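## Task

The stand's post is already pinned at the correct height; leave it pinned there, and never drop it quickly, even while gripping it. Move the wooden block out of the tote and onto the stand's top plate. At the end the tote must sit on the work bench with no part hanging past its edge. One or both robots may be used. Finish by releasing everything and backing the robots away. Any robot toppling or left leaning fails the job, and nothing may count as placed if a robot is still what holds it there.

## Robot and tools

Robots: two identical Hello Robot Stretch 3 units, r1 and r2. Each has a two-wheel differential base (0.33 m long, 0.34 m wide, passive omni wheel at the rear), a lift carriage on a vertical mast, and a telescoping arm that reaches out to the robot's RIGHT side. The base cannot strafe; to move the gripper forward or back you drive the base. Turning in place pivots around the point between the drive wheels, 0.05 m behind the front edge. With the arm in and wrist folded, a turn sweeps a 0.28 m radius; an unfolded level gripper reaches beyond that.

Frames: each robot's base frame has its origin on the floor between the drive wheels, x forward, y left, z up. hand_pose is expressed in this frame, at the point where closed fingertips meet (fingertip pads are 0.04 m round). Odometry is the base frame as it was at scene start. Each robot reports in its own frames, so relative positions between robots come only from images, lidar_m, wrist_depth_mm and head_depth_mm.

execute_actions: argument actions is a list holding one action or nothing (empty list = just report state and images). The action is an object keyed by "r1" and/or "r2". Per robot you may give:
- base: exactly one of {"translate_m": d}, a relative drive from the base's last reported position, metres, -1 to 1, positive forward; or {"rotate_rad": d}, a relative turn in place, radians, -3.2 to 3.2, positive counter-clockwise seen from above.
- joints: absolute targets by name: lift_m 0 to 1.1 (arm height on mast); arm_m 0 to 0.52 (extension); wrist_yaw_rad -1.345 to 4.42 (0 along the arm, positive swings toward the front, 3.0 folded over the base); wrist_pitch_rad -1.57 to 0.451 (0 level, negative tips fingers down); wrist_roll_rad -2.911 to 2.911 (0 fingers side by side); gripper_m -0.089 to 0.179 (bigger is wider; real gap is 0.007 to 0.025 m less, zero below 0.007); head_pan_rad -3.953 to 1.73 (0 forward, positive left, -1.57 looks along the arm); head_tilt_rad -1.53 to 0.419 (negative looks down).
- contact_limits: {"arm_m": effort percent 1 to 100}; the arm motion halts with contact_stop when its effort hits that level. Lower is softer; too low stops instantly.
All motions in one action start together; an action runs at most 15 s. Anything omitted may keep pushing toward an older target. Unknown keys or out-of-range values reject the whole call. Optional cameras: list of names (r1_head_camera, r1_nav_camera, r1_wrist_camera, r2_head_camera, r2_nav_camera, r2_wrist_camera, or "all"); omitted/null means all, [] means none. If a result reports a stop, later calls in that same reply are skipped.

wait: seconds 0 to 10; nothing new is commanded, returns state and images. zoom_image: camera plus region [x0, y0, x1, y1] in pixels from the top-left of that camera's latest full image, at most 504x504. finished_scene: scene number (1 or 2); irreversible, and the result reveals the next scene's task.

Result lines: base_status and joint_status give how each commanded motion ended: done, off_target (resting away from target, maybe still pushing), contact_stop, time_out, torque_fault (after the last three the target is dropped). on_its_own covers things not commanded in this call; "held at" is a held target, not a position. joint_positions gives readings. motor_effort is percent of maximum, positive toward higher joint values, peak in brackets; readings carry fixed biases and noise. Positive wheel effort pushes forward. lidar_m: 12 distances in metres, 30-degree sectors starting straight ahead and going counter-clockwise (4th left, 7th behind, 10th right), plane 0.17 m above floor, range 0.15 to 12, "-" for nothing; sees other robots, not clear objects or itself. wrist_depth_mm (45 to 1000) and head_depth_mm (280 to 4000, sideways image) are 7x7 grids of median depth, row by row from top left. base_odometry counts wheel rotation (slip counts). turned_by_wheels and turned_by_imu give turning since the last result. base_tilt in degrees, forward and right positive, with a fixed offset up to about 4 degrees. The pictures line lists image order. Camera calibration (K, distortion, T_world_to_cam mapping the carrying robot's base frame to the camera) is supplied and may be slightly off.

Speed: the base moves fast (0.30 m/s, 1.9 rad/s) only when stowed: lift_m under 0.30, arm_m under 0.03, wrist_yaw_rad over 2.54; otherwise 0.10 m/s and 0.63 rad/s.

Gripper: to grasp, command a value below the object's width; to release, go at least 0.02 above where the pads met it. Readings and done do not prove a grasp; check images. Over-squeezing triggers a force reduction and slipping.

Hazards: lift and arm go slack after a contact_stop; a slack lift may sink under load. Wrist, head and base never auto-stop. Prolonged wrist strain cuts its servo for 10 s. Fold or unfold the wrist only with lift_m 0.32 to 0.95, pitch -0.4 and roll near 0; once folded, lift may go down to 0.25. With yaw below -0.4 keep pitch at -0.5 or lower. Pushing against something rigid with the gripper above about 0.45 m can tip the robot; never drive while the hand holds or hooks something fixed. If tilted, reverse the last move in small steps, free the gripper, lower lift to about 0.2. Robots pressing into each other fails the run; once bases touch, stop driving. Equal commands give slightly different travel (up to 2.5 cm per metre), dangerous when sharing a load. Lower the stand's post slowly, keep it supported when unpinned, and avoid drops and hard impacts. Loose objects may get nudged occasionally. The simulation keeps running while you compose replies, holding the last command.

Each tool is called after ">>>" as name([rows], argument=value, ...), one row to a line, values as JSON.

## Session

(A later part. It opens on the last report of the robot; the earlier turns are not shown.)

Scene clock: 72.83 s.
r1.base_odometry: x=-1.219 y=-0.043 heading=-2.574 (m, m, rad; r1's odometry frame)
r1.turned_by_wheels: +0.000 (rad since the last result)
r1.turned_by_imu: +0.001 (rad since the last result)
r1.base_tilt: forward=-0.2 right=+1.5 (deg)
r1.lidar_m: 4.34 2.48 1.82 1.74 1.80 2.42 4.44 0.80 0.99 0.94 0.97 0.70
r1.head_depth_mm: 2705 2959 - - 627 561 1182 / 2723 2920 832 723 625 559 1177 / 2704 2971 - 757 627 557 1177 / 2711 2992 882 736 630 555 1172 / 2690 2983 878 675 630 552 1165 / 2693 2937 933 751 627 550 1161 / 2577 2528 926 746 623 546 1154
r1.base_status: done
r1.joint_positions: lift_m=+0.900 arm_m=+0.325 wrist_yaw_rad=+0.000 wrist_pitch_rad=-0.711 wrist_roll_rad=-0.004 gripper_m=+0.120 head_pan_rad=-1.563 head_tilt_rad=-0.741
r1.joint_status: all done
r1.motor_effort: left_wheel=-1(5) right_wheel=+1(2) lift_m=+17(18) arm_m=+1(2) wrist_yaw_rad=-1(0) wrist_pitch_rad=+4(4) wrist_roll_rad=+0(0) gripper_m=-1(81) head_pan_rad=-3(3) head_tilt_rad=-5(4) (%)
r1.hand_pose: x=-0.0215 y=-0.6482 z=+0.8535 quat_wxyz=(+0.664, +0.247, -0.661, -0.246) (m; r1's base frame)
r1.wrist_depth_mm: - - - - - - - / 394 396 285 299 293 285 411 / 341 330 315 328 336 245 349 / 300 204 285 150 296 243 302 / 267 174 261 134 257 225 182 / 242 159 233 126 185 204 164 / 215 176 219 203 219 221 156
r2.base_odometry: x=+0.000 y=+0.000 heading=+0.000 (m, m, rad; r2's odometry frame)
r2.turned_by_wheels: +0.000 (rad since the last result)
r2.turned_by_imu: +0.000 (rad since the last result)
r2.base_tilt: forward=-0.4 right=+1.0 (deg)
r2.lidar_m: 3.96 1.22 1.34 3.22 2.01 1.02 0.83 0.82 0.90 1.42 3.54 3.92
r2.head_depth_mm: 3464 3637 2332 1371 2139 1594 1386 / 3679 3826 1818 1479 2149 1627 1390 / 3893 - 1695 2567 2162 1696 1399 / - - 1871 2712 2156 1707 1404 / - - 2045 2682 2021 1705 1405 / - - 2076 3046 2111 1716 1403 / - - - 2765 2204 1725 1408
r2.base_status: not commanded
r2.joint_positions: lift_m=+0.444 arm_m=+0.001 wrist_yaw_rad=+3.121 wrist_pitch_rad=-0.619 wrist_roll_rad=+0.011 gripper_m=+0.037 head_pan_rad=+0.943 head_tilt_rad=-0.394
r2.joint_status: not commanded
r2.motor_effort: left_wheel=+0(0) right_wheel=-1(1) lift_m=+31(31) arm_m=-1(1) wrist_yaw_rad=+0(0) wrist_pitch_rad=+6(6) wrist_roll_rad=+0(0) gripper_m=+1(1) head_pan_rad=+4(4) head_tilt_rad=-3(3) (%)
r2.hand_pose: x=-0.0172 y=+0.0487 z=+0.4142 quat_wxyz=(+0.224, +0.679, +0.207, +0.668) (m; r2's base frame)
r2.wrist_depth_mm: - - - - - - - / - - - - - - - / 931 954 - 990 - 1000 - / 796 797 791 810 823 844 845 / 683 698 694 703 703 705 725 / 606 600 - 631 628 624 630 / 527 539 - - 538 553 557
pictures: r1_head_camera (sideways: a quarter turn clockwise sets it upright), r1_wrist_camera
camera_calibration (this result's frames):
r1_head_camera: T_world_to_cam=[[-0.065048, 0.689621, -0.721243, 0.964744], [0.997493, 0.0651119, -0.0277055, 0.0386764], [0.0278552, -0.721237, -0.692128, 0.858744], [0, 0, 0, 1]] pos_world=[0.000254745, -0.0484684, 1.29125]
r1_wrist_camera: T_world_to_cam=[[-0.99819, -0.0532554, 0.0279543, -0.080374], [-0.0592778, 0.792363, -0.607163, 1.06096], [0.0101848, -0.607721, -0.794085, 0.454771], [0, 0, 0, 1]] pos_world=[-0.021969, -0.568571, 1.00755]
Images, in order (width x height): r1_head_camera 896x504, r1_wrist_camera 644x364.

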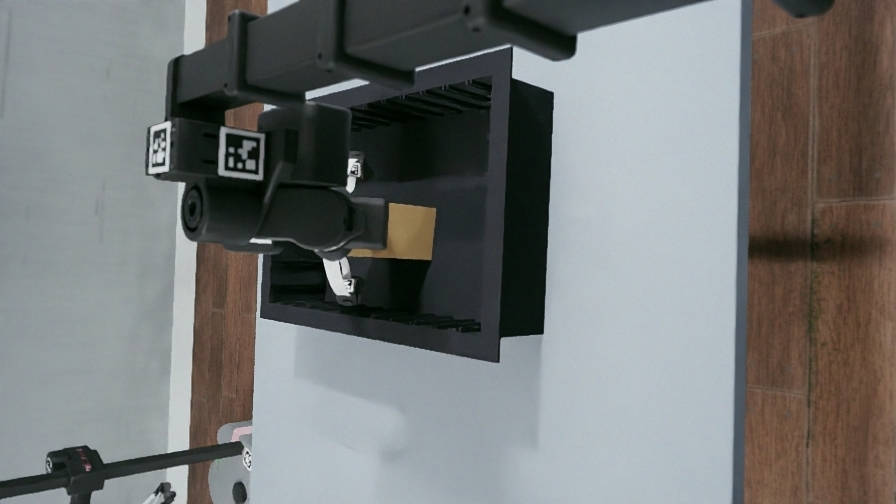

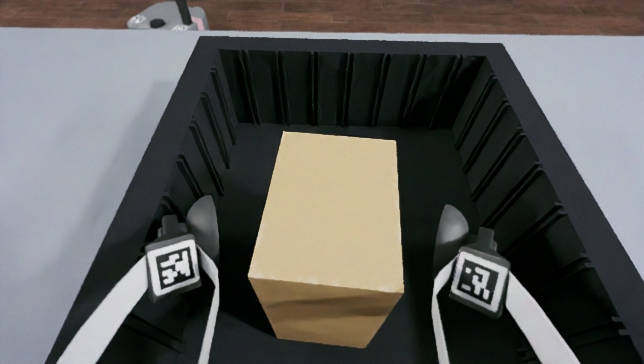

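>>> execute_actions([
  {"r1":{"joints":{"gripper_m":0.0}}},
], cameras=[])

>>> execute_actions([
  {"r1":{"joints":{"lift_m":1.02}}},
], cameras=["r1_head_camera","r1_wrist_camera"])

>>> execute_actions([
  {"r1":{"base":{"translate_m":-1.0},"joints":{"lift_m":1.09,"arm_m":0.15}}},
], cameras=[])

>>> execute_actions([
  {"r1":{"base":{"translate_m":-0.9}}},
], cameras=["r1_head_camera","r1_wrist_camera","r1_nav_camera"])

Scene clock: 84.83 s.
r1.base_odometry: x=-1.219 y=-0.043 heading=-2.574 (m, m, rad; r1's odometry frame)
r1.turned_by_wheels: +0.000 (rad since the last result)
r1.turned_by_imu: +0.001 (rad since the last result)
r1.base_tilt: forward=-0.2 right=+1.5 (deg)
r1.lidar_m: 4.33 2.50 1.81 1.74 1.80 2.41 4.44 0.81 0.99 0.94 0.97 0.70
r1.head_depth_mm: 2701 2960 - - 627 561 1180 / 2695 2924 821 723 625 560 1179 / 2713 2966 - 760 626 557 1176 / 2717 3027 882 745 630 554 1171 / 2728 2967 878 675 628 552 1167 / 2713 2903 933 749 627 549 1162 / 2576 2543 927 745 623 548 1155
r1.base_status: not commanded
r1.joint_positions: lift_m=+0.900 arm_m=+0.325 wrist_yaw_rad=+0.001 wrist_pitch_rad=-0.713 wrist_roll_rad=-0.003 gripper_m=+0.001 head_pan_rad=-1.563 head_tilt_rad=-0.741
r1.joint_status: all done
r1.motor_effort: left_wheel=-2(2) right_wheel=+1(2) lift_m=+18(17) arm_m=+1(1) wrist_yaw_rad=-1(3) wrist_pitch_rad=+4(5) wrist_roll_rad=+0(1) gripper_m=-26(100) head_pan_rad=-3(3) head_tilt_rad=-4(4) (%)
r1.hand_pose: x=-0.0214 y=-0.6479 z=+0.8531 quat_wxyz=(+0.664, +0.248, -0.661, -0.246) (m; r1's base frame)
r1.wrist_depth_mm: - - - - - - - / 388 393 283 299 297 287 412 / 336 330 316 324 331 244 349 / 297 204 285 149 289 243 296 / 267 177 182 133 139 242 182 / 240 158 232 139 235 223 163 / 144 165 219 211 220 213 160
r2.base_odometry: x=+0.000 y=+0.000 heading=+0.000 (m, m, rad; r2's odometry frame)
r2.turned_by_wheels: +0.000 (rad since the last result)
r2.turned_by_imu: +0.000 (rad since the last result)
r2.base_tilt: forward=-0.3 right=+1.0 (deg)
r2.lidar_m: 3.98 1.23 1.35 3.20 2.00 1.01 0.83 0.82 0.91 1.42 3.54 3.90
r2.head_depth_mm: 3439 3648 2328 1378 2149 1596 1387 / 3705 3826 1815 1476 2163 1619 1395 / 3881 - 1704 2573 2168 1700 1395 / - - 1869 2726 2171 1704 1395 / - - 2054 2697 2024 1714 1404 / - - 2071 3039 2110 1712 1412 / - - - 2759 2204 1714 1409
r2.base_status: not commanded
r2.joint_positions: lift_m=+0.444 arm_m=+0.001 wrist_yaw_rad=+3.121 wrist_pitch_rad=-0.619 wrist_roll_rad=+0.011 gripper_m=+0.037 head_pan_rad=+0.943 head_tilt_rad=-0.394
r2.joint_status: not commanded
r2.motor_effort: left_wheel=+0(0) right_wheel=-1(1) lift_m=+31(31) arm_m=+0(1) wrist_yaw_rad=+0(0) wrist_pitch_rad=+6(6) wrist_roll_rad=-1(0) gripper_m=+1(1) head_pan_rad=+4(4) head_tilt_rad=-2(3) (%)
r2.hand_pose: x=-0.0172 y=+0.0487 z=+0.4142 quat_wxyz=(+0.224, +0.679, +0.207, +0.668) (m; r2's base frame)
r2.wrist_depth_mm: - - - - - - - / - - - - - - - / 958 946 - 980 990 - - / 792 797 785 822 813 813 855 / 673 678 689 710 707 719 705 / 597 612 - 616 621 627 626 / 537 543 - - 538 547 553
pictures: none
No camera images: the call's "cameras" was empty. Leave "cameras" out to get every camera's image.

Scene clock: 86.77 s.
r1.base_odometry: x=-1.219 y=-0.043 heading=-2.574 (m, m, rad; r1's odometry frame)
r1.turned_by_wheels: +0.000 (rad since the last result)
r1.turned_by_imu: +0.000 (rad since the last result)
r1.base_tilt: forward=-0.1 right=+1.6 (deg)
r1.lidar_m: 4.33 2.51 1.83 1.74 1.79 2.41 4.43 0.81 0.99 0.94 0.97 0.70
r1.head_depth_mm: 2819 2989 968 774 644 562 1180 / - 3026 878 722 625 559 1181 / - 3027 880 760 627 557 1174 / 2698 2997 852 757 630 554 1171 / 2726 2954 875 676 630 552 1169 / 2703 2924 930 751 627 549 1161 / 2576 2546 925 745 623 546 1159
r1.base_status: not commanded
r1.joint_positions: lift_m=+1.020 arm_m=+0.325 wrist_yaw_rad=+0.001 wrist_pitch_rad=-0.726 wrist_roll_rad=-0.003 gripper_m=+0.011 head_pan_rad=-1.563 head_tilt_rad=-0.741
r1.joint_status: all done
r1.on_its_own: gripper_m is held at +0.010, not at your +0.000, by its stall guard, which is not easing now
r1.motor_effort: left_wheel=-1(1) right_wheel=+0(1) lift_m=+24(24) arm_m=+1(1) wrist_yaw_rad=-1(1) wrist_pitch_rad=+9(9) wrist_roll_rad=+0(0) gripper_m=-22(26) head_pan_rad=-3(3) head_tilt_rad=-4(4) (%)
r1.hand_pose: x=-0.0214 y=-0.6454 z=+0.9703 quat_wxyz=(+0.662, +0.252, -0.659, -0.251) (m; r1's base frame)
r1.wrist_depth_mm: - - - - - - - / - - - - - - - / 498 500 491 380 383 519 509 / 437 444 421 151 339 451 449 / 396 393 297 133 139 394 405 / 354 357 275 138 234 354 363 / 324 323 316 203 328 300 332
r2.base_odometry: x=+0.000 y=+0.000 heading=+0.000 (m, m, rad; r2's odometry frame)
r2.turned_by_wheels: +0.000 (rad since the last result)
r2.turned_by_imu: +0.000 (rad since the last result)
r2.base_tilt: forward=-0.2 right=+1.0 (deg)
r2.lidar_m: 3.97 1.22 1.35 3.21 2.00 1.01 0.83 0.82 0.91 1.42 3.55 3.87
r2.head_depth_mm: 3464 3658 2335 1373 2145 1589 1389 / 3677 3840 1824 1474 2143 1621 1392 / 3853 - 1656 2553 2171 1689 1390 / - - 1869 2722 2176 1697 1396 / - - 2052 2690 2025 1715 1411 / - - 2064 3024 2120 1713 1406 / - - - 2768 2210 1724 1416
r2.base_status: not commanded
r2.joint_positions: lift_m=+0.444 arm_m=+0.001 wrist_yaw_rad=+3.121 wrist_pitch_rad=-0.619 wrist_roll_rad=+0.011 gripper_m=+0.037 head_pan_rad=+0.943 head_tilt_rad=-0.394
r2.joint_status: not commanded
r2.motor_effort: left_wheel=+0(0) right_wheel=-1(1) lift_m=+31(31) arm_m=-1(1) wrist_yaw_rad=+0(0) wrist_pitch_rad=+6(6) wrist_roll_rad=+0(0) gripper_m=+1(1) head_pan_rad=+4(4) head_tilt_rad=-2(2) (%)
r2.hand_pose: x=-0.0172 y=+0.0487 z=+0.4142 quat_wxyz=(+0.224, +0.679, +0.207, +0.668) (m; r2's base frame)
r2.wrist_depth_mm: - - - - - - - / - - - - - - - / 945 966 - 987 - - - / 798 819 797 811 828 824 844 / 683 691 693 698 708 709 732 / 598 600 - 626 618 626 617 / 524 550 - - 531 551 559
pictures: r1_head_camera (sideways: a quarter turn clockwise sets it upright), r1_wrist_camera
camera_calibration (this result's frames):
r1_head_camera: T_world_to_cam=[[-0.0650388, 0.689794, -0.721079, 0.96453], [0.997494, 0.0651033, -0.0276918, 0.0386586], [0.027843, -0.721073, -0.692299, 0.858967], [0, 0, 0, 1]] pos_world=[0.000253992, -0.0484658, 1.29124]
r1_wrist_camera: T_world_to_cam=[[-0.998167, -0.0542394, 0.0268295, -0.0828869], [-0.059549, 0.801655, -0.594813, 1.12364], [0.0107543, -0.595321, -0.803416, 0.566327], [0, 0, 0, 1]] pos_world=[-0.0219141, -0.568119, 1.12557]
Images, in order (width x height): r1_head_camera 896x504, r1_wrist_camera 644x364.

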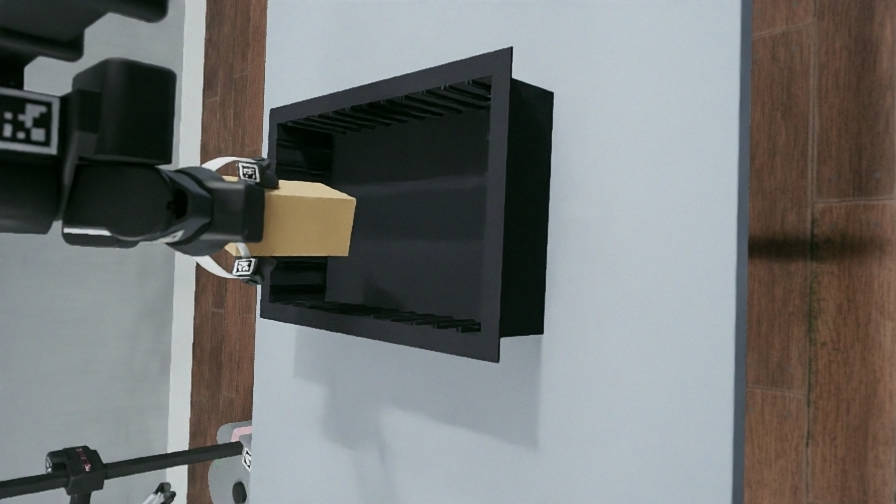

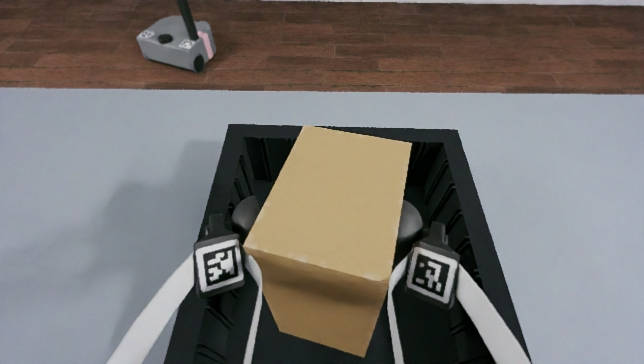

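Scene clock: 98.00 s.
r1.base_odometry: x=-0.376 y=+0.495 heading=-2.574 (m, m, rad; r1's odometry frame)
r1.turned_by_wheels: +0.000 (rad since the last result)
r1.turned_by_imu: +0.005 (rad since the last result)
r1.base_tilt: forward=-0.1 right=+1.5 (deg)
r1.lidar_m: 1.67 2.50 1.79 1.72 1.77 2.39 3.46 1.11 3.20 0.98 0.38 1.34
r1.head_depth_mm: - 3064 2391 1911 1587 1356 1182 / - 3045 2353 1895 1576 1344 1177 / - - 481 1829 1571 1343 1176 / 2753 2984 488 1818 1565 1340 1171 / 2733 2961 2305 1857 1562 1330 1164 / 2758 2971 1006 1422 1505 1325 1162 / 2750 2954 925 746 654 730 999
r1.base_status: done
r1.joint_positions: lift_m=+1.090 arm_m=+0.150 wrist_yaw_rad=+0.001 wrist_pitch_rad=-0.727 wrist_roll_rad=-0.003 gripper_m=+0.011 head_pan_rad=-1.563 head_tilt_rad=-0.741
r1.joint_status: all done
r1.on_its_own: gripper_m is held at +0.010, not at your +0.000, by its stall guard, which is not easing now
r1.motor_effort: left_wheel=-1(4) right_wheel=+0(2) lift_m=+23(26) arm_m=-3(3) wrist_yaw_rad=-1(1) wrist_pitch_rad=+9(9) wrist_roll_rad=+0(0) gripper_m=-22(22) head_pan_rad=-3(3) head_tilt_rad=-4(4) (%)
r1.hand_pose: x=-0.0214 y=-0.4707 z=+1.0402 quat_wxyz=(+0.662, +0.252, -0.659, -0.251) (m; r1's base frame)
r1.wrist_depth_mm: - - - - - - - / 691 688 - - - - - / 594 602 857 - - - - / 528 529 - 152 - - - / 470 474 529 133 139 - - / 430 425 - 138 - - - / 388 406 - 202 - - -
r2.base_odometry: x=+0.000 y=+0.000 heading=+0.000 (m, m, rad; r2's odometry frame)
r2.turned_by_wheels: +0.000 (rad since the last result)
r2.turned_by_imu: +0.001 (rad since the last result)
r2.base_tilt: forward=-0.3 right=+1.0 (deg)
r2.lidar_m: 3.98 1.22 1.35 3.21 2.00 1.01 0.83 0.82 0.90 1.42 3.55 3.89
r2.head_depth_mm: 3497 3732 3787 1372 2142 1584 1388 / 3703 3919 1829 1467 2158 1620 1396 / 3913 - 1882 2581 2161 1694 1396 / - - 1864 2700 2166 1694 1406 / - - 2050 2718 2028 1713 1402 / - - 2058 3047 2114 1710 1414 / - - - 2782 2190 1716 1411
r2.base_status: not commanded
r2.joint_positions: lift_m=+0.444 arm_m=+0.001 wrist_yaw_rad=+3.121 wrist_pitch_rad=-0.619 wrist_roll_rad=+0.011 gripper_m=+0.037 head_pan_rad=+0.943 head_tilt_rad=-0.394
r2.joint_status: not commanded
r2.motor_effort: left_wheel=+0(0) right_wheel=-1(1) lift_m=+31(31) arm_m=-1(0) wrist_yaw_rad=+1(1) wrist_pitch_rad=+6(6) wrist_roll_rad=+0(0) gripper_m=+0(1) head_pan_rad=+4(3) head_tilt_rad=-2(2) (%)
r2.hand_pose: x=-0.0172 y=+0.0487 z=+0.4142 quat_wxyz=(+0.224, +0.679, +0.207, +0.668) (m; r2's base frame)
r2.wrist_depth_mm: - - - - - - - / - - - - - - - / 946 975 - 977 995 997 - / 778 791 787 821 849 831 868 / 679 682 689 698 711 720 720 / 598 598 - 628 631 616 631 / 539 545 - - 534 554 559
pictures: none
No camera images: the call's "cameras" was empty. Leave "cameras" out to get every camera's image.

Scene clock: 108.23 s.
r1.base_odometry: x=+0.383 y=+0.979 heading=-2.574 (m, m, rad; r1's odometry frame)
r1.turned_by_wheels: +0.000 (rad since the last result)
r1.turned_by_imu: +0.004 (rad since the last result)
r1.base_tilt: forward=-0.1 right=+1.5 (deg)
r1.lidar_m: 2.56 2.46 1.77 1.70 1.76 2.36 2.54 2.63 3.21 0.59 3.16 1.16
r1.head_depth_mm: - 3091 2394 1913 1586 1357 1184 / - 3059 2308 1856 1571 1352 1176 / - - 481 831 1530 1335 1173 / 2749 3036 488 1819 1528 1276 1167 / 2743 2997 2318 1864 1560 1328 1166 / 2766 3006 2315 1852 1547 1326 1161 / 2767 2984 2291 1839 1542 1324 1153
r1.base_status: done
r1.joint_positions: lift_m=+1.090 arm_m=+0.150 wrist_yaw_rad=+0.001 wrist_pitch_rad=-0.727 wrist_roll_rad=-0.003 gripper_m=+0.011 head_pan_rad=-1.563 head_tilt_rad=-0.741
r1.joint_status: not commanded
r1.on_its_own: gripper_m is held at +0.010, not at your +0.000, by its stall guard, which is not easing now
r1.motor_effort: left_wheel=-2(5) right_wheel=+0(3) lift_m=+24(23) arm_m=-2(3) wrist_yaw_rad=-1(0) wrist_pitch_rad=+9(9) wrist_roll_rad=+0(0) gripper_m=-22(22) head_pan_rad=-3(3) head_tilt_rad=-4(5) (%)
r1.hand_pose: x=-0.0214 y=-0.4707 z=+1.0402 quat_wxyz=(+0.662, +0.252, -0.659, -0.251) (m; r1's base frame)
r1.wrist_depth_mm: - - - - - - - / - - - - - - - / - - - - - - - / - - - 151 371 - - / - - - 133 139 - - / - - - 139 - - - / - - - 204 - - -
r2.base_odometry: x=+0.000 y=+0.000 heading=+0.000 (m, m, rad; r2's odometry frame)
r2.turned_by_wheels: +0.000 (rad since the last result)
r2.turned_by_imu: +0.001 (rad since the last result)
r2.base_tilt: forward=-0.3 right=+1.0 (deg)
r2.lidar_m: 3.97 1.23 1.35 3.22 2.00 1.01 0.83 0.82 0.90 1.42 3.53 3.92
r2.head_depth_mm: 3511 3710 3832 1369 2136 1594 1389 / 3742 3938 1824 1473 2156 1630 1398 / 3886 - 1866 2568 2167 1697 1399 / - - 1875 2717 2179 1701 1401 / - - 2052 2725 2022 1712 1410 / - - 2072 3032 2108 1709 1409 / - - - 2757 2207 1724 1416
r2.base_status: not commanded
r2.joint_positions: lift_m=+0.444 arm_m=+0.001 wrist_yaw_rad=+3.121 wrist_pitch_rad=-0.619 wrist_roll_rad=+0.011 gripper_m=+0.037 head_pan_rad=+0.943 head_tilt_rad=-0.394
r2.joint_status: not commanded
r2.motor_effort: left_wheel=-1(0) right_wheel=-1(1) lift_m=+31(31) arm_m=-1(1) wrist_yaw_rad=+0(1) wrist_pitch_rad=+6(6) wrist_roll_rad=-1(0) gripper_m=+0(1) head_pan_rad=+4(5) head_tilt_rad=-2(3) (%)
r2.hand_pose: x=-0.0172 y=+0.0487 z=+0.4142 quat_wxyz=(+0.224, +0.679, +0.207, +0.668) (m; r2's base frame)
r2.wrist_depth_mm: - - - - - - - / - - - - - - - / 954 961 - 976 969 - - / 792 794 795 833 827 814 863 / 670 696 693 718 705 710 723 / 590 599 - 630 629 619 616 / 532 550 - - 541 551 558
pictures: r1_head_camera (sideways: a quarter turn clockwise sets it upright), r1_nav_camera (sideways: a quarter turn counterclockwise sets it upright), r1_wrist_camera
camera_calibration (this result's frames):
r1_head_camera: T_world_to_cam=[[-0.0650387, 0.689794, -0.721079, 0.96453], [0.997494, 0.0651031, -0.0276918, 0.0386586], [0.0278428, -0.721073, -0.692299, 0.858967], [0, 0, 0, 1]] pos_world=[0.00025398, -0.0484658, 1.29124]
r1_nav_camera: T_world_to_cam=[[0.0429606, -0.652648, 0.756442, -0.944697], [-0.998675, -0.0495138, 0.0139979, 0.0498321], [0.0283187, -0.756042, -0.65391, 0.806378], [0, 0, 0, 1]] pos_world=[0.0675152, -0.00443181, 1.24121]
r1_wrist_camera: T_world_to_cam=[[-0.998173, -0.0541513, 0.026804, -0.0752379], [-0.0594682, 0.801947, -0.594428, 1.02492], [0.0106937, -0.594936, -0.803702, 0.726973], [0, 0, 0, 1]] pos_world=[-0.0219241, -0.393507, 1.19553]
Images, in order (width x height): r1_head_camera 896x504, r1_nav_camera 672x504, r1_wrist_camera 644x364.

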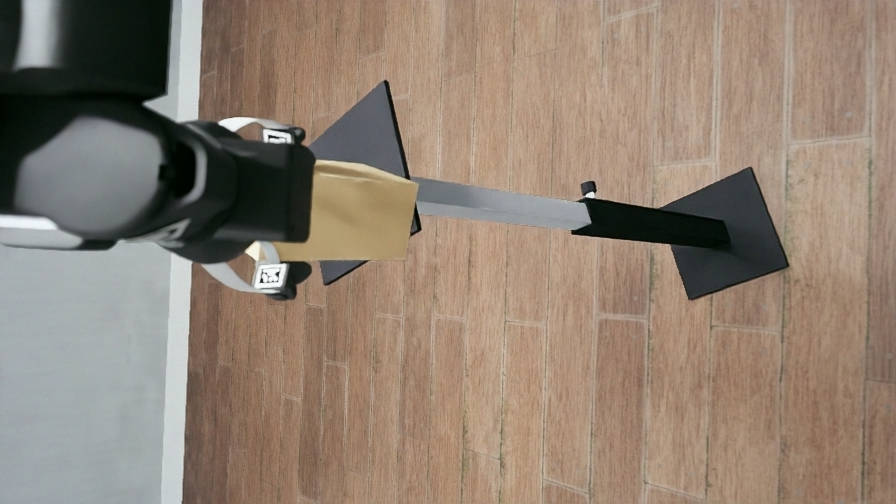

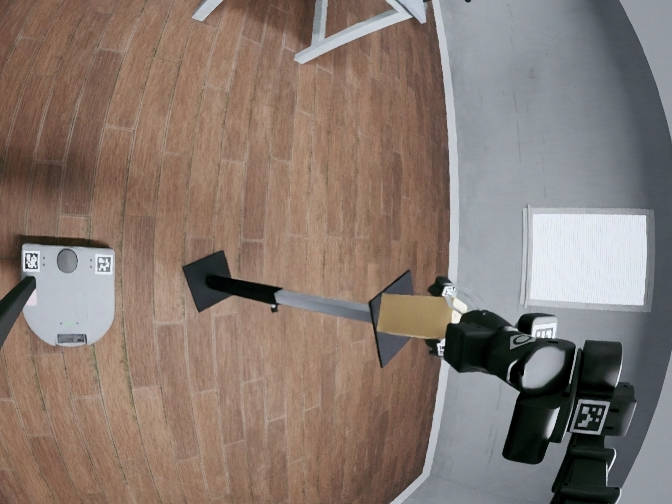

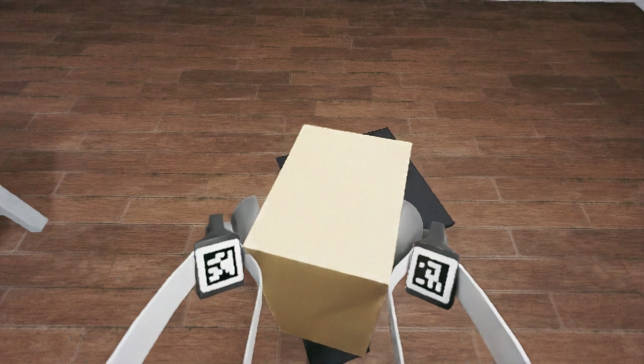

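>>> execute_actions([
  {"r1":{"base":{"translate_m":-0.04},"joints":{"lift_m":1.05,"arm_m":0.29}}},
], cameras=["r1_head_camera","r1_wrist_camera"])

>>> execute_actions([
  {"r1":{"joints":{"lift_m":1.032}}},
], cameras=["r1_head_camera","r1_wrist_camera"])

Scene clock: 121.17 s.
r1.base_odometry: x=+0.417 y=+1.001 heading=-2.574 (m, m, rad; r1's odometry frame)
r1.turned_by_wheels: +0.000 (rad since the last result)
r1.turned_by_imu: +0.001 (rad since the last result)
r1.base_tilt: forward=-0.2 right=+1.5 (deg)
r1.lidar_m: 1.21 2.45 1.77 1.70 1.75 2.36 2.51 2.59 3.23 0.58 3.17 1.20
r1.head_depth_mm: 2709 3052 2379 1906 1584 1359 1182 / - 3028 2378 1891 1582 1351 1181 / - - 675 1833 1569 1346 1174 / 2772 2969 659 834 1487 1270 1174 / 2759 2987 2315 1867 1555 1329 1166 / 2751 2953 2308 1842 1539 1329 1160 / 2770 2969 2307 1843 1538 1315 1157
r1.base_status: done
r1.joint_positions: lift_m=+1.050 arm_m=+0.290 wrist_yaw_rad=+0.000 wrist_pitch_rad=-0.727 wrist_roll_rad=-0.003 gripper_m=+0.011 head_pan_rad=-1.563 head_tilt_rad=-0.741
r1.joint_status: all done
r1.on_its_own: gripper_m is held at +0.010, not at your +0.000, by its stall guard, which is not easing now
r1.motor_effort: left_wheel=-1(5) right_wheel=+0(3) lift_m=+18(20) arm_m=+1(1) wrist_yaw_rad=+0(1) wrist_pitch_rad=+9(9) wrist_roll_rad=+0(0) gripper_m=-22(22) head_pan_rad=-3(3) head_tilt_rad=-4(4) (%)
r1.hand_pose: x=-0.0215 y=-0.6102 z=+1.0005 quat_wxyz=(+0.662, +0.252, -0.659, -0.251) (m; r1's base frame)
r1.wrist_depth_mm: - - - - - - - / - - - - - - - / - - - - - - - / - - - 152 - - - / - - - 133 139 - - / - - 264 138 201 - - / - - - 203 248 - -
r2.base_odometry: x=+0.000 y=+0.000 heading=+0.000 (m, m, rad; r2's odometry frame)
r2.turned_by_wheels: +0.000 (rad since the last result)
r2.turned_by_imu: +0.000 (rad since the last result)
r2.base_tilt: forward=-0.2 right=+1.0 (deg)
r2.lidar_m: 3.98 1.22 1.35 3.18 2.00 1.01 0.82 0.82 0.91 1.41 3.55 3.90
r2.head_depth_mm: 3468 3692 3769 1372 2151 1591 1390 / 3705 3890 1827 1472 2144 1626 1390 / 3933 - 1878 2593 2171 1694 1394 / - - 1866 2720 2176 1706 1397 / - - 2053 2684 2017 1707 1402 / - - 2072 3040 2106 1716 1407 / - - - 2764 2203 1725 1414
r2.base_status: not commanded
r2.joint_positions: lift_m=+0.444 arm_m=+0.001 wrist_yaw_rad=+3.121 wrist_pitch_rad=-0.619 wrist_roll_rad=+0.011 gripper_m=+0.037 head_pan_rad=+0.943 head_tilt_rad=-0.394
r2.joint_status: not commanded
r2.motor_effort: left_wheel=+0(0) right_wheel=-1(1) lift_m=+31(31) arm_m=-1(1) wrist_yaw_rad=+1(0) wrist_pitch_rad=+6(6) wrist_roll_rad=+0(0) gripper_m=+0(1) head_pan_rad=+4(5) head_tilt_rad=-2(3) (%)
r2.hand_pose: x=-0.0172 y=+0.0487 z=+0.4142 quat_wxyz=(+0.224, +0.679, +0.207, +0.668) (m; r2's base frame)
r2.wrist_depth_mm: - - - - - - - / - - - - - - - / 958 930 - 984 999 - - / 796 790 794 811 827 843 841 / 675 679 687 721 713 705 720 / 598 605 - 622 627 630 624 / 533 549 - - 532 550 552
pictures: r1_head_camera (sideways: a quarter turn clockwise sets it upright), r1_wrist_camera
camera_calibration (this result's frames):
r1_head_camera: T_world_to_cam=[[-0.0650388, 0.689794, -0.721079, 0.96453], [0.997494, 0.0651032, -0.0276918, 0.0386586], [0.0278429, -0.721073, -0.692299, 0.858967], [0, 0, 0, 1]] pos_world=[0.000253986, -0.0484658, 1.29124]
r1_wrist_camera: T_world_to_cam=[[-0.998211, -0.0534465, 0.0267838, -0.081403], [-0.0588939, 0.802217, -0.594121, 1.11304], [0.0102673, -0.594636, -0.80393, 0.612483], [0, 0, 0, 1]] pos_world=[-0.0219945, -0.533048, 1.15586]
Images, in order (width x height): r1_head_camera 896x504, r1_wrist_camera 644x364.

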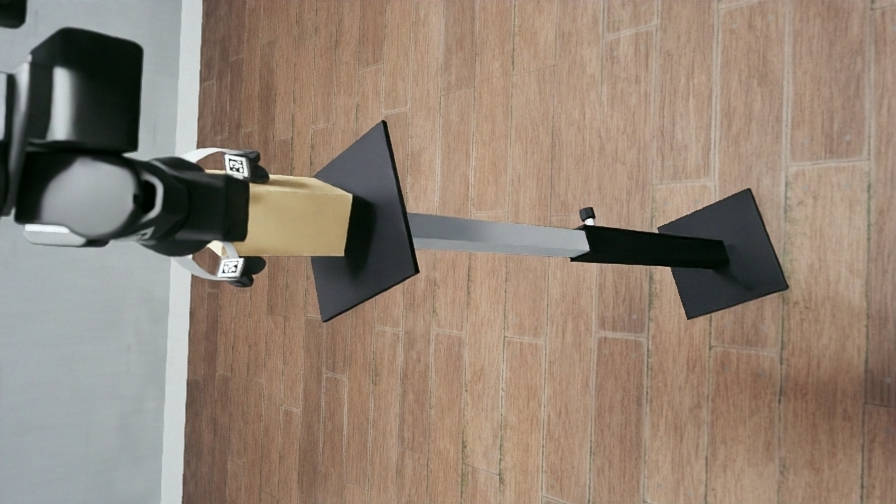

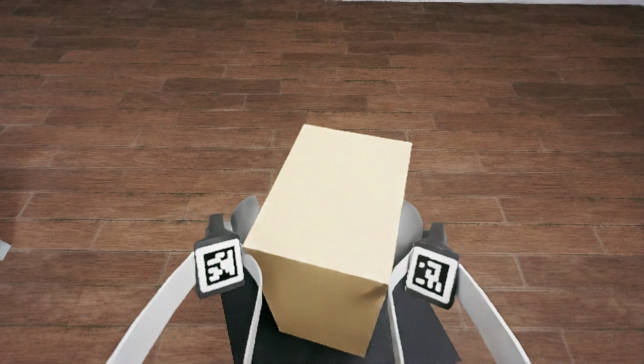

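Scene clock: 122.07 s.
r1.base_odometry: x=+0.417 y=+1.001 heading=-2.574 (m, m, rad; r1's odometry frame)
r1.turned_by_wheels: +0.000 (rad since the last result)
r1.turned_by_imu: +0.000 (rad since the last result)
r1.base_tilt: forward=-0.2 right=+1.6 (deg)
r1.lidar_m: 1.21 2.46 1.77 1.69 1.75 2.36 2.50 2.58 3.23 0.58 3.19 1.20
r1.head_depth_mm: 2808 3014 2405 1909 1588 1351 1184 / - 2969 2367 1891 1571 1346 1180 / - - 668 1836 1575 1338 1175 / 2717 3048 655 834 1490 1272 1169 / 2751 2983 2312 1862 1555 1328 1163 / 2752 2975 2323 1847 1545 1327 1162 / 2750 2963 2295 1847 1539 1314 1157
r1.base_status: not commanded
r1.joint_positions: lift_m=+1.032 arm_m=+0.290 wrist_yaw_rad=+0.000 wrist_pitch_rad=-0.727 wrist_roll_rad=-0.003 gripper_m=+0.011 head_pan_rad=-1.563 head_tilt_rad=-0.741
r1.joint_status: all done
r1.on_its_own: gripper_m is held at +0.010, not at your +0.000, by its stall guard, which is not easing now
r1.motor_effort: left_wheel=-1(1) right_wheel=+1(0) lift_m=+18(21) arm_m=+1(1) wrist_yaw_rad=+0(0) wrist_pitch_rad=+9(9) wrist_roll_rad=+0(0) gripper_m=-22(22) head_pan_rad=-3(3) head_tilt_rad=-5(4) (%)
r1.hand_pose: x=-0.0215 y=-0.6102 z=+0.9825 quat_wxyz=(+0.662, +0.252, -0.659, -0.251) (m; r1's base frame)
r1.wrist_depth_mm: - - - - - - - / - - - - - - - / - - - - - - - / - - - 151 - - - / - - - 133 139 - - / - - 246 139 191 - - / - - 237 203 228 - -
r2.base_odometry: x=+0.000 y=+0.000 heading=+0.000 (m, m, rad; r2's odometry frame)
r2.turned_by_wheels: +0.000 (rad since the last result)
r2.turned_by_imu: +0.000 (rad since the last result)
r2.base_tilt: forward=-0.2 right=+1.0 (deg)
r2.lidar_m: 3.98 1.22 1.35 3.22 2.01 1.02 0.83 0.82 0.91 1.42 3.55 3.90
r2.head_depth_mm: 3471 3721 3837 1376 2136 1592 1387 / 3669 3973 1830 1470 2165 1628 1391 / 3906 - 1879 2571 2164 1695 1394 / - - 1867 2705 2174 1701 1399 / - - 2049 2688 2035 1707 1403 / - - 2080 3046 2112 1718 1410 / - - - 2765 2206 1723 1417
r2.base_status: not commanded
r2.joint_positions: lift_m=+0.444 arm_m=+0.001 wrist_yaw_rad=+3.121 wrist_pitch_rad=-0.619 wrist_roll_rad=+0.011 gripper_m=+0.037 head_pan_rad=+0.943 head_tilt_rad=-0.394
r2.joint_status: not commanded
r2.motor_effort: left_wheel=+0(0) right_wheel=-1(1) lift_m=+31(31) arm_m=-1(1) wrist_yaw_rad=+0(0) wrist_pitch_rad=+6(6) wrist_roll_rad=+0(0) gripper_m=+2(1) head_pan_rad=+4(4) head_tilt_rad=-2(2) (%)
r2.hand_pose: x=-0.0172 y=+0.0487 z=+0.4142 quat_wxyz=(+0.224, +0.679, +0.207, +0.668) (m; r2's base frame)
r2.wrist_depth_mm: - - - - - - - / - - - - - - - / 958 956 - 968 - - - / 791 813 795 811 821 847 834 / 673 680 682 716 705 707 730 / 597 600 - 635 618 617 631 / 532 542 - - 533 550 555
pictures: r1_head_camera (sideways: a quarter turn clockwise sets it upright), r1_wrist_camera
camera_calibration (this result's frames):
r1_head_camera: T_world_to_cam=[[-0.0650386, 0.689794, -0.721079, 0.96453], [0.997494, 0.065103, -0.0276918, 0.0386586], [0.0278427, -0.721073, -0.692299, 0.858967], [0, 0, 0, 1]] pos_world=[0.000253974, -0.0484658, 1.29124]
r1_wrist_camera: T_world_to_cam=[[-0.998211, -0.0534495, 0.0267776, -0.0809148], [-0.0588937, 0.802286, -0.594027, 1.10227], [0.0102672, -0.594542, -0.803999, 0.598132], [0, 0, 0, 1]] pos_world=[-0.0219945, -0.533045, 1.13784]
Images, in order (width x height): r1_head_camera 896x504, r1_wrist_camera 644x364.

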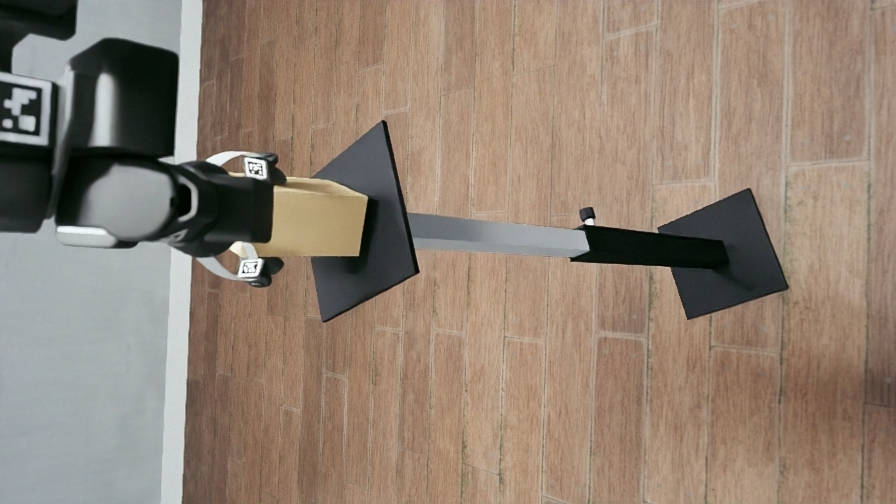

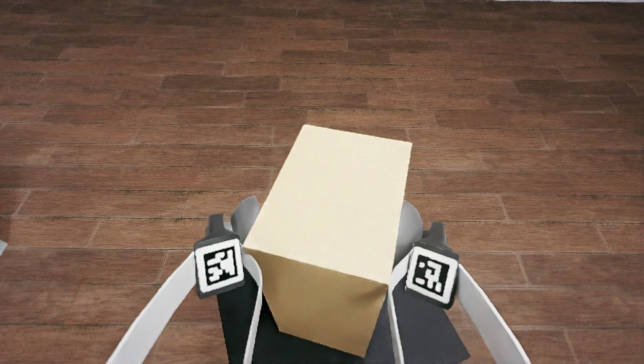

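About 1 cm left.

>>> execute_actions([
  {"r1":{"joints":{"lift_m":1.019}}},
], cameras=[])

>>> execute_actions([
  {"r1":{"joints":{"gripper_m":0.13}}},
], cameras=[])

>>> execute_actions([
  {"r1":{"joints":{"arm_m":0,"lift_m":1.09}}},
], cameras=["r1_wrist_camera","r2_head_camera"])

Scene clock: 135.67 s.
r1.base_odometry: x=+0.417 y=+1.001 heading=-2.574 (m, m, rad; r1's odometry frame)
r1.turned_by_wheels: +0.000 (rad since the last result)
r1.turned_by_imu: +0.001 (rad since the last result)
r1.base_tilt: forward=-0.2 right=+1.4 (deg)
r1.lidar_m: 1.22 2.45 1.77 1.69 1.75 2.37 2.51 2.59 3.21 0.59 3.18 1.20
r1.head_depth_mm: 2821 3019 2387 1921 1586 1354 1186 / - 2914 2389 1912 1581 1352 1178 / - - 686 1836 1576 1336 1173 / 2730 3012 661 835 1490 1276 1175 / 2757 2988 2317 1867 1547 1327 1167 / 2767 2999 2314 1847 1547 1330 1161 / 2786 2980 2282 1840 1533 1318 1156
r1.base_status: not commanded
r1.joint_positions: lift_m=+1.019 arm_m=+0.290 wrist_yaw_rad=+0.000 wrist_pitch_rad=-0.707 wrist_roll_rad=-0.003 gripper_m=+0.011 head_pan_rad=-1.563 head_tilt_rad=-0.741
r1.joint_status: all done
r1.on_its_own: gripper_m is held at +0.010, not at your +0.000, by its stall guard, which is not easing now
r1.motor_effort: left_wheel=-2(1) right_wheel=+1(1) lift_m=+15(19) arm_m=+2(1) wrist_yaw_rad=+0(0) wrist_pitch_rad=+3(9) wrist_roll_rad=+0(0) gripper_m=-22(22) head_pan_rad=-3(3) head_tilt_rad=-4(5) (%)
r1.hand_pose: x=-0.0215 y=-0.6140 z=+0.9733 quat_wxyz=(+0.665, +0.245, -0.662, -0.244) (m; r1's base frame)
r1.wrist_depth_mm: - - - - - - - / - - - - - - - / - - - - - - - / - - - 151 - - - / - - 140 133 138 - - / - - 239 138 188 - - / - - 229 207 223 - -
r2.base_odometry: x=+0.000 y=+0.000 heading=+0.000 (m, m, rad; r2's odometry frame)
r2.turned_by_wheels: +0.000 (rad since the last result)
r2.turned_by_imu: +0.000 (rad since the last result)
r2.base_tilt: forward=-0.3 right=+1.0 (deg)
r2.lidar_m: 3.97 1.22 1.35 3.22 2.01 1.01 0.83 0.82 0.90 1.42 3.55 3.89
r2.head_depth_mm: 3465 3718 3809 1373 2145 1590 1391 / 3642 3926 1827 1477 2159 1621 1392 / 3935 - 1881 2546 2162 1694 1394 / - - 1871 2693 2180 1707 1404 / - - 2038 2714 2013 1706 1403 / - - 2065 3030 2116 1718 1404 / - - - 2771 2184 1725 1414
r2.base_status: not commanded
r2.joint_positions: lift_m=+0.444 arm_m=+0.001 wrist_yaw_rad=+3.121 wrist_pitch_rad=-0.619 wrist_roll_rad=+0.011 gripper_m=+0.037 head_pan_rad=+0.943 head_tilt_rad=-0.394
r2.joint_status: not commanded
r2.motor_effort: left_wheel=+0(0) right_wheel=-1(1) lift_m=+31(31) arm_m=-1(1) wrist_yaw_rad=+0(0) wrist_pitch_rad=+6(6) wrist_roll_rad=+0(0) gripper_m=+1(1) head_pan_rad=+5(4) head_tilt_rad=-2(3) (%)
r2.hand_pose: x=-0.0172 y=+0.0487 z=+0.4142 quat_wxyz=(+0.224, +0.679, +0.207, +0.668) (m; r2's base frame)
r2.wrist_depth_mm: - - - - - - - / - - - - - - - / 939 932 - 979 984 - - / 773 800 785 802 830 847 829 / 677 689 693 709 715 712 722 / 603 603 - 630 628 631 622 / 525 544 - - 532 553 552
pictures: none
No camera images: the call's "cameras" was empty. Leave "cameras" out to get every camera's image.

Scene clock: 137.37 s.
r1.base_odometry: x=+0.417 y=+1.001 heading=-2.574 (m, m, rad; r1's odometry frame)
r1.turned_by_wheels: +0.000 (rad since the last result)
r1.turned_by_imu: +0.000 (rad since the last result)
r1.base_tilt: forward=-0.1 right=+1.5 (deg)
r1.lidar_m: 1.21 2.47 1.77 1.70 1.75 2.36 2.51 2.59 3.22 0.59 3.19 1.20
r1.head_depth_mm: 2787 2985 2382 1914 1591 1354 1182 / - 2914 2372 1899 1579 1343 1180 / - - 684 1840 1573 1346 1177 / 2742 3048 659 834 1485 1276 1168 / 2761 2993 2250 1854 1554 1328 1167 / 2739 2973 2298 1855 1550 1324 1160 / 2775 2957 2284 1844 1539 1316 1151
r1.base_status: not commanded
r1.joint_positions: lift_m=+1.019 arm_m=+0.290 wrist_yaw_rad=+0.000 wrist_pitch_rad=-0.715 wrist_roll_rad=-0.003 gripper_m=+0.130 head_pan_rad=-1.563 head_tilt_rad=-0.741
r1.joint_status: all done
r1.motor_effort: left_wheel=-2(1) right_wheel=+1(1) lift_m=+16(17) arm_m=+1(2) wrist_yaw_rad=+0(0) wrist_pitch_rad=+5(6) wrist_roll_rad=+0(0) gripper_m=+0(90) head_pan_rad=-3(2) head_tilt_rad=-4(5) (%)
r1.hand_pose: x=-0.0216 y=-0.6124 z=+0.9716 quat_wxyz=(+0.664, +0.248, -0.661, -0.248) (m; r1's base frame)
r1.wrist_depth_mm: - - - - - - - / - - - - - - - / - - - - - - - / - - - 151 - - - / - - 261 135 267 - - / - - 236 137 239 - - / - - 225 214 222 - -
r2.base_odometry: x=+0.000 y=+0.000 heading=+0.000 (m, m, rad; r2's odometry frame)
r2.turned_by_wheels: +0.000 (rad since the last result)
r2.turned_by_imu: +0.000 (rad since the last result)
r2.base_tilt: forward=-0.2 right=+0.9 (deg)
r2.lidar_m: 3.96 1.22 1.35 3.21 2.00 1.01 0.83 0.82 0.90 1.42 3.55 3.90
r2.head_depth_mm: 3442 3724 3775 1376 2141 1584 1386 / 3676 3959 1823 1473 2149 1627 1392 / 3937 - 1875 2567 2160 1697 1396 / - - 1873 2709 2162 1696 1396 / - - 2046 2726 2027 1709 1404 / - - 2069 3046 2119 1707 1408 / - - - 2744 2209 1721 1409
r2.base_status: not commanded
r2.joint_positions: lift_m=+0.444 arm_m=+0.001 wrist_yaw_rad=+3.121 wrist_pitch_rad=-0.619 wrist_roll_rad=+0.011 gripper_m=+0.037 head_pan_rad=+0.943 head_tilt_rad=-0.394
r2.joint_status: not commanded
r2.motor_effort: left_wheel=+0(0) right_wheel=-1(1) lift_m=+31(31) arm_m=-1(1) wrist_yaw_rad=+1(0) wrist_pitch_rad=+6(6) wrist_roll_rad=+0(0) gripper_m=+1(1) head_pan_rad=+4(4) head_tilt_rad=-2(2) (%)
r2.hand_pose: x=-0.0172 y=+0.0487 z=+0.4142 quat_wxyz=(+0.224, +0.679, +0.207, +0.668) (m; r2's base frame)
r2.wrist_depth_mm: - - - - - - - / - - - - - - - / 937 944 - 972 - 999 - / 785 803 802 809 826 846 872 / 675 679 690 713 709 712 724 / 601 605 - 622 637 634 619 / 527 545 - - 533 546 554
pictures: none
No camera images: the call's "cameras" was empty. Leave "cameras" out to get every camera's image.

Scene clock: 140.70 s.
r1.base_odometry: x=+0.417 y=+1.001 heading=-2.574 (m, m, rad; r1's odometry frame)
r1.turned_by_wheels: +0.000 (rad since the last result)
r1.turned_by_imu: +0.001 (rad since the last result)
r1.base_tilt: forward=-0.2 right=+1.4 (deg)
r1.lidar_m: 1.21 2.46 1.77 1.69 1.75 2.36 2.51 2.59 3.23 0.58 3.16 1.20
r1.head_depth_mm: - - - - 1514 1358 1181 / - - - - - 1344 1183 / - - - - - 1351 1174 / 2749 3004 672 1769 1490 1273 1171 / 2749 2961 2320 1784 1560 1328 1167 / 2743 2962 2316 1852 1549 1327 1162 / 2774 2983 2285 1835 1538 1312 1156
r1.base_status: not commanded
r1.joint_positions: lift_m=+1.090 arm_m=+0.001 wrist_yaw_rad=+0.000 wrist_pitch_rad=-0.714 wrist_roll_rad=-0.003 gripper_m=+0.130 head_pan_rad=-1.563 head_tilt_rad=-0.741
r1.joint_status: all done
r1.motor_effort: left_wheel=-1(1) right_wheel=+2(0) lift_m=+22(24) arm_m=-3(4) wrist_yaw_rad=+1(0) wrist_pitch_rad=+5(5) wrist_roll_rad=+0(0) gripper_m=+0(0) head_pan_rad=-3(3) head_tilt_rad=-4(4) (%)
r1.hand_pose: x=-0.0216 y=-0.3238 z=+1.0424 quat_wxyz=(+0.664, +0.248, -0.661, -0.247) (m; r1's base frame)
r1.wrist_depth_mm: - - - 403 - - - / - - - 418 - - - / - - - 443 - - - / - - - - - - - / - - - - - - - / - - - - - - - / - - - - - - -
r2.base_odometry: x=+0.000 y=+0.000 heading=+0.000 (m, m, rad; r2's odometry frame)
r2.turned_by_wheels: +0.000 (rad since the last result)
r2.turned_by_imu: +0.000 (rad since the last result)
r2.base_tilt: forward=-0.3 right=+1.0 (deg)
r2.lidar_m: 3.96 1.22 1.35 3.22 2.00 1.01 0.83 0.82 0.91 1.41 3.54 3.91
r2.head_depth_mm: 3488 3717 3818 1369 2143 1588 1391 / 3692 3938 1819 1470 2153 1622 1390 / 3884 - 1876 2582 2163 1697 1394 / - - 1868 2710 2172 1700 1399 / - - 2047 2715 2022 1712 1404 / - - 2070 3045 2116 1714 1409 / - - - 2774 2197 1721 1409
r2.base_status: not commanded
r2.joint_positions: lift_m=+0.444 arm_m=+0.001 wrist_yaw_rad=+3.121 wrist_pitch_rad=-0.619 wrist_roll_rad=+0.011 gripper_m=+0.037 head_pan_rad=+0.943 head_tilt_rad=-0.394
r2.joint_status: not commanded
r2.motor_effort: left_wheel=+0(0) right_wheel=-1(1) lift_m=+31(31) arm_m=-1(1) wrist_yaw_rad=+0(1) wrist_pitch_rad=+6(6) wrist_roll_rad=+0(0) gripper_m=+1(1) head_pan_rad=+4(4) head_tilt_rad=-2(2) (%)
r2.hand_pose: x=-0.0172 y=+0.0487 z=+0.4142 quat_wxyz=(+0.224, +0.679, +0.207, +0.668) (m; r2's base frame)
r2.wrist_depth_mm: - - - - - - - / - - - - - - - / 943 965 - 984 - 995 - / 794 799 799 804 834 825 830 / 677 680 682 707 715 707 714 / 590 604 - 629 622 623 625 / 536 552 - - 541 544 552
pictures: r1_wrist_camera, r2_head_camera (sideways: a quarter turn clockwise sets it upright)
camera_calibration (this result's frames):
r1_wrist_camera: T_world_to_cam=[[-0.998235, -0.0526631, 0.0274481, -0.0677369], [-0.0585384, 0.794718, -0.60415, 0.916244], [0.0100029, -0.60469, -0.796398, 0.805386], [0, 0, 0, 1]] pos_world=[-0.0220382, -0.244713, 1.19682]
r2_head_camera: T_world_to_cam=[[-0.255221, -0.326026, -0.910258, 1.20704], [-0.833487, 0.55135, 0.0362195, -0.0365093], [0.490063, 0.767932, -0.412454, 0.491635], [0, 0, 0, 1]] pos_world=[0.0366988, 0.0361113, 1.30281]
Images, in order (width x height): r1_wrist_camera 644x364, r2_head_camera 896x504.

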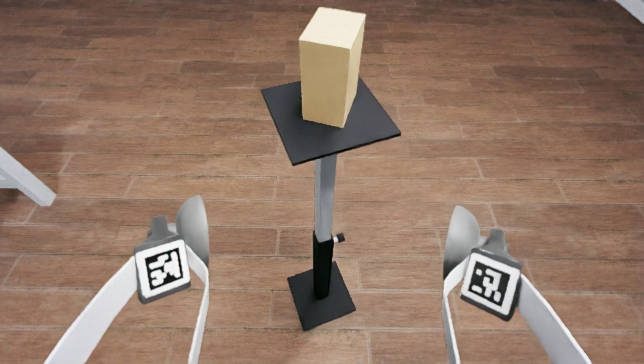

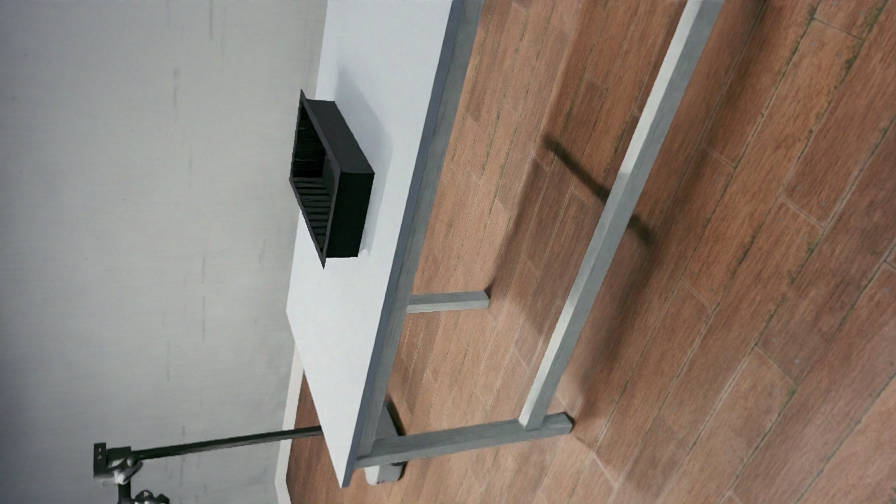

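>>> finished_scene(scene=1)

The scene is finished: the task was done.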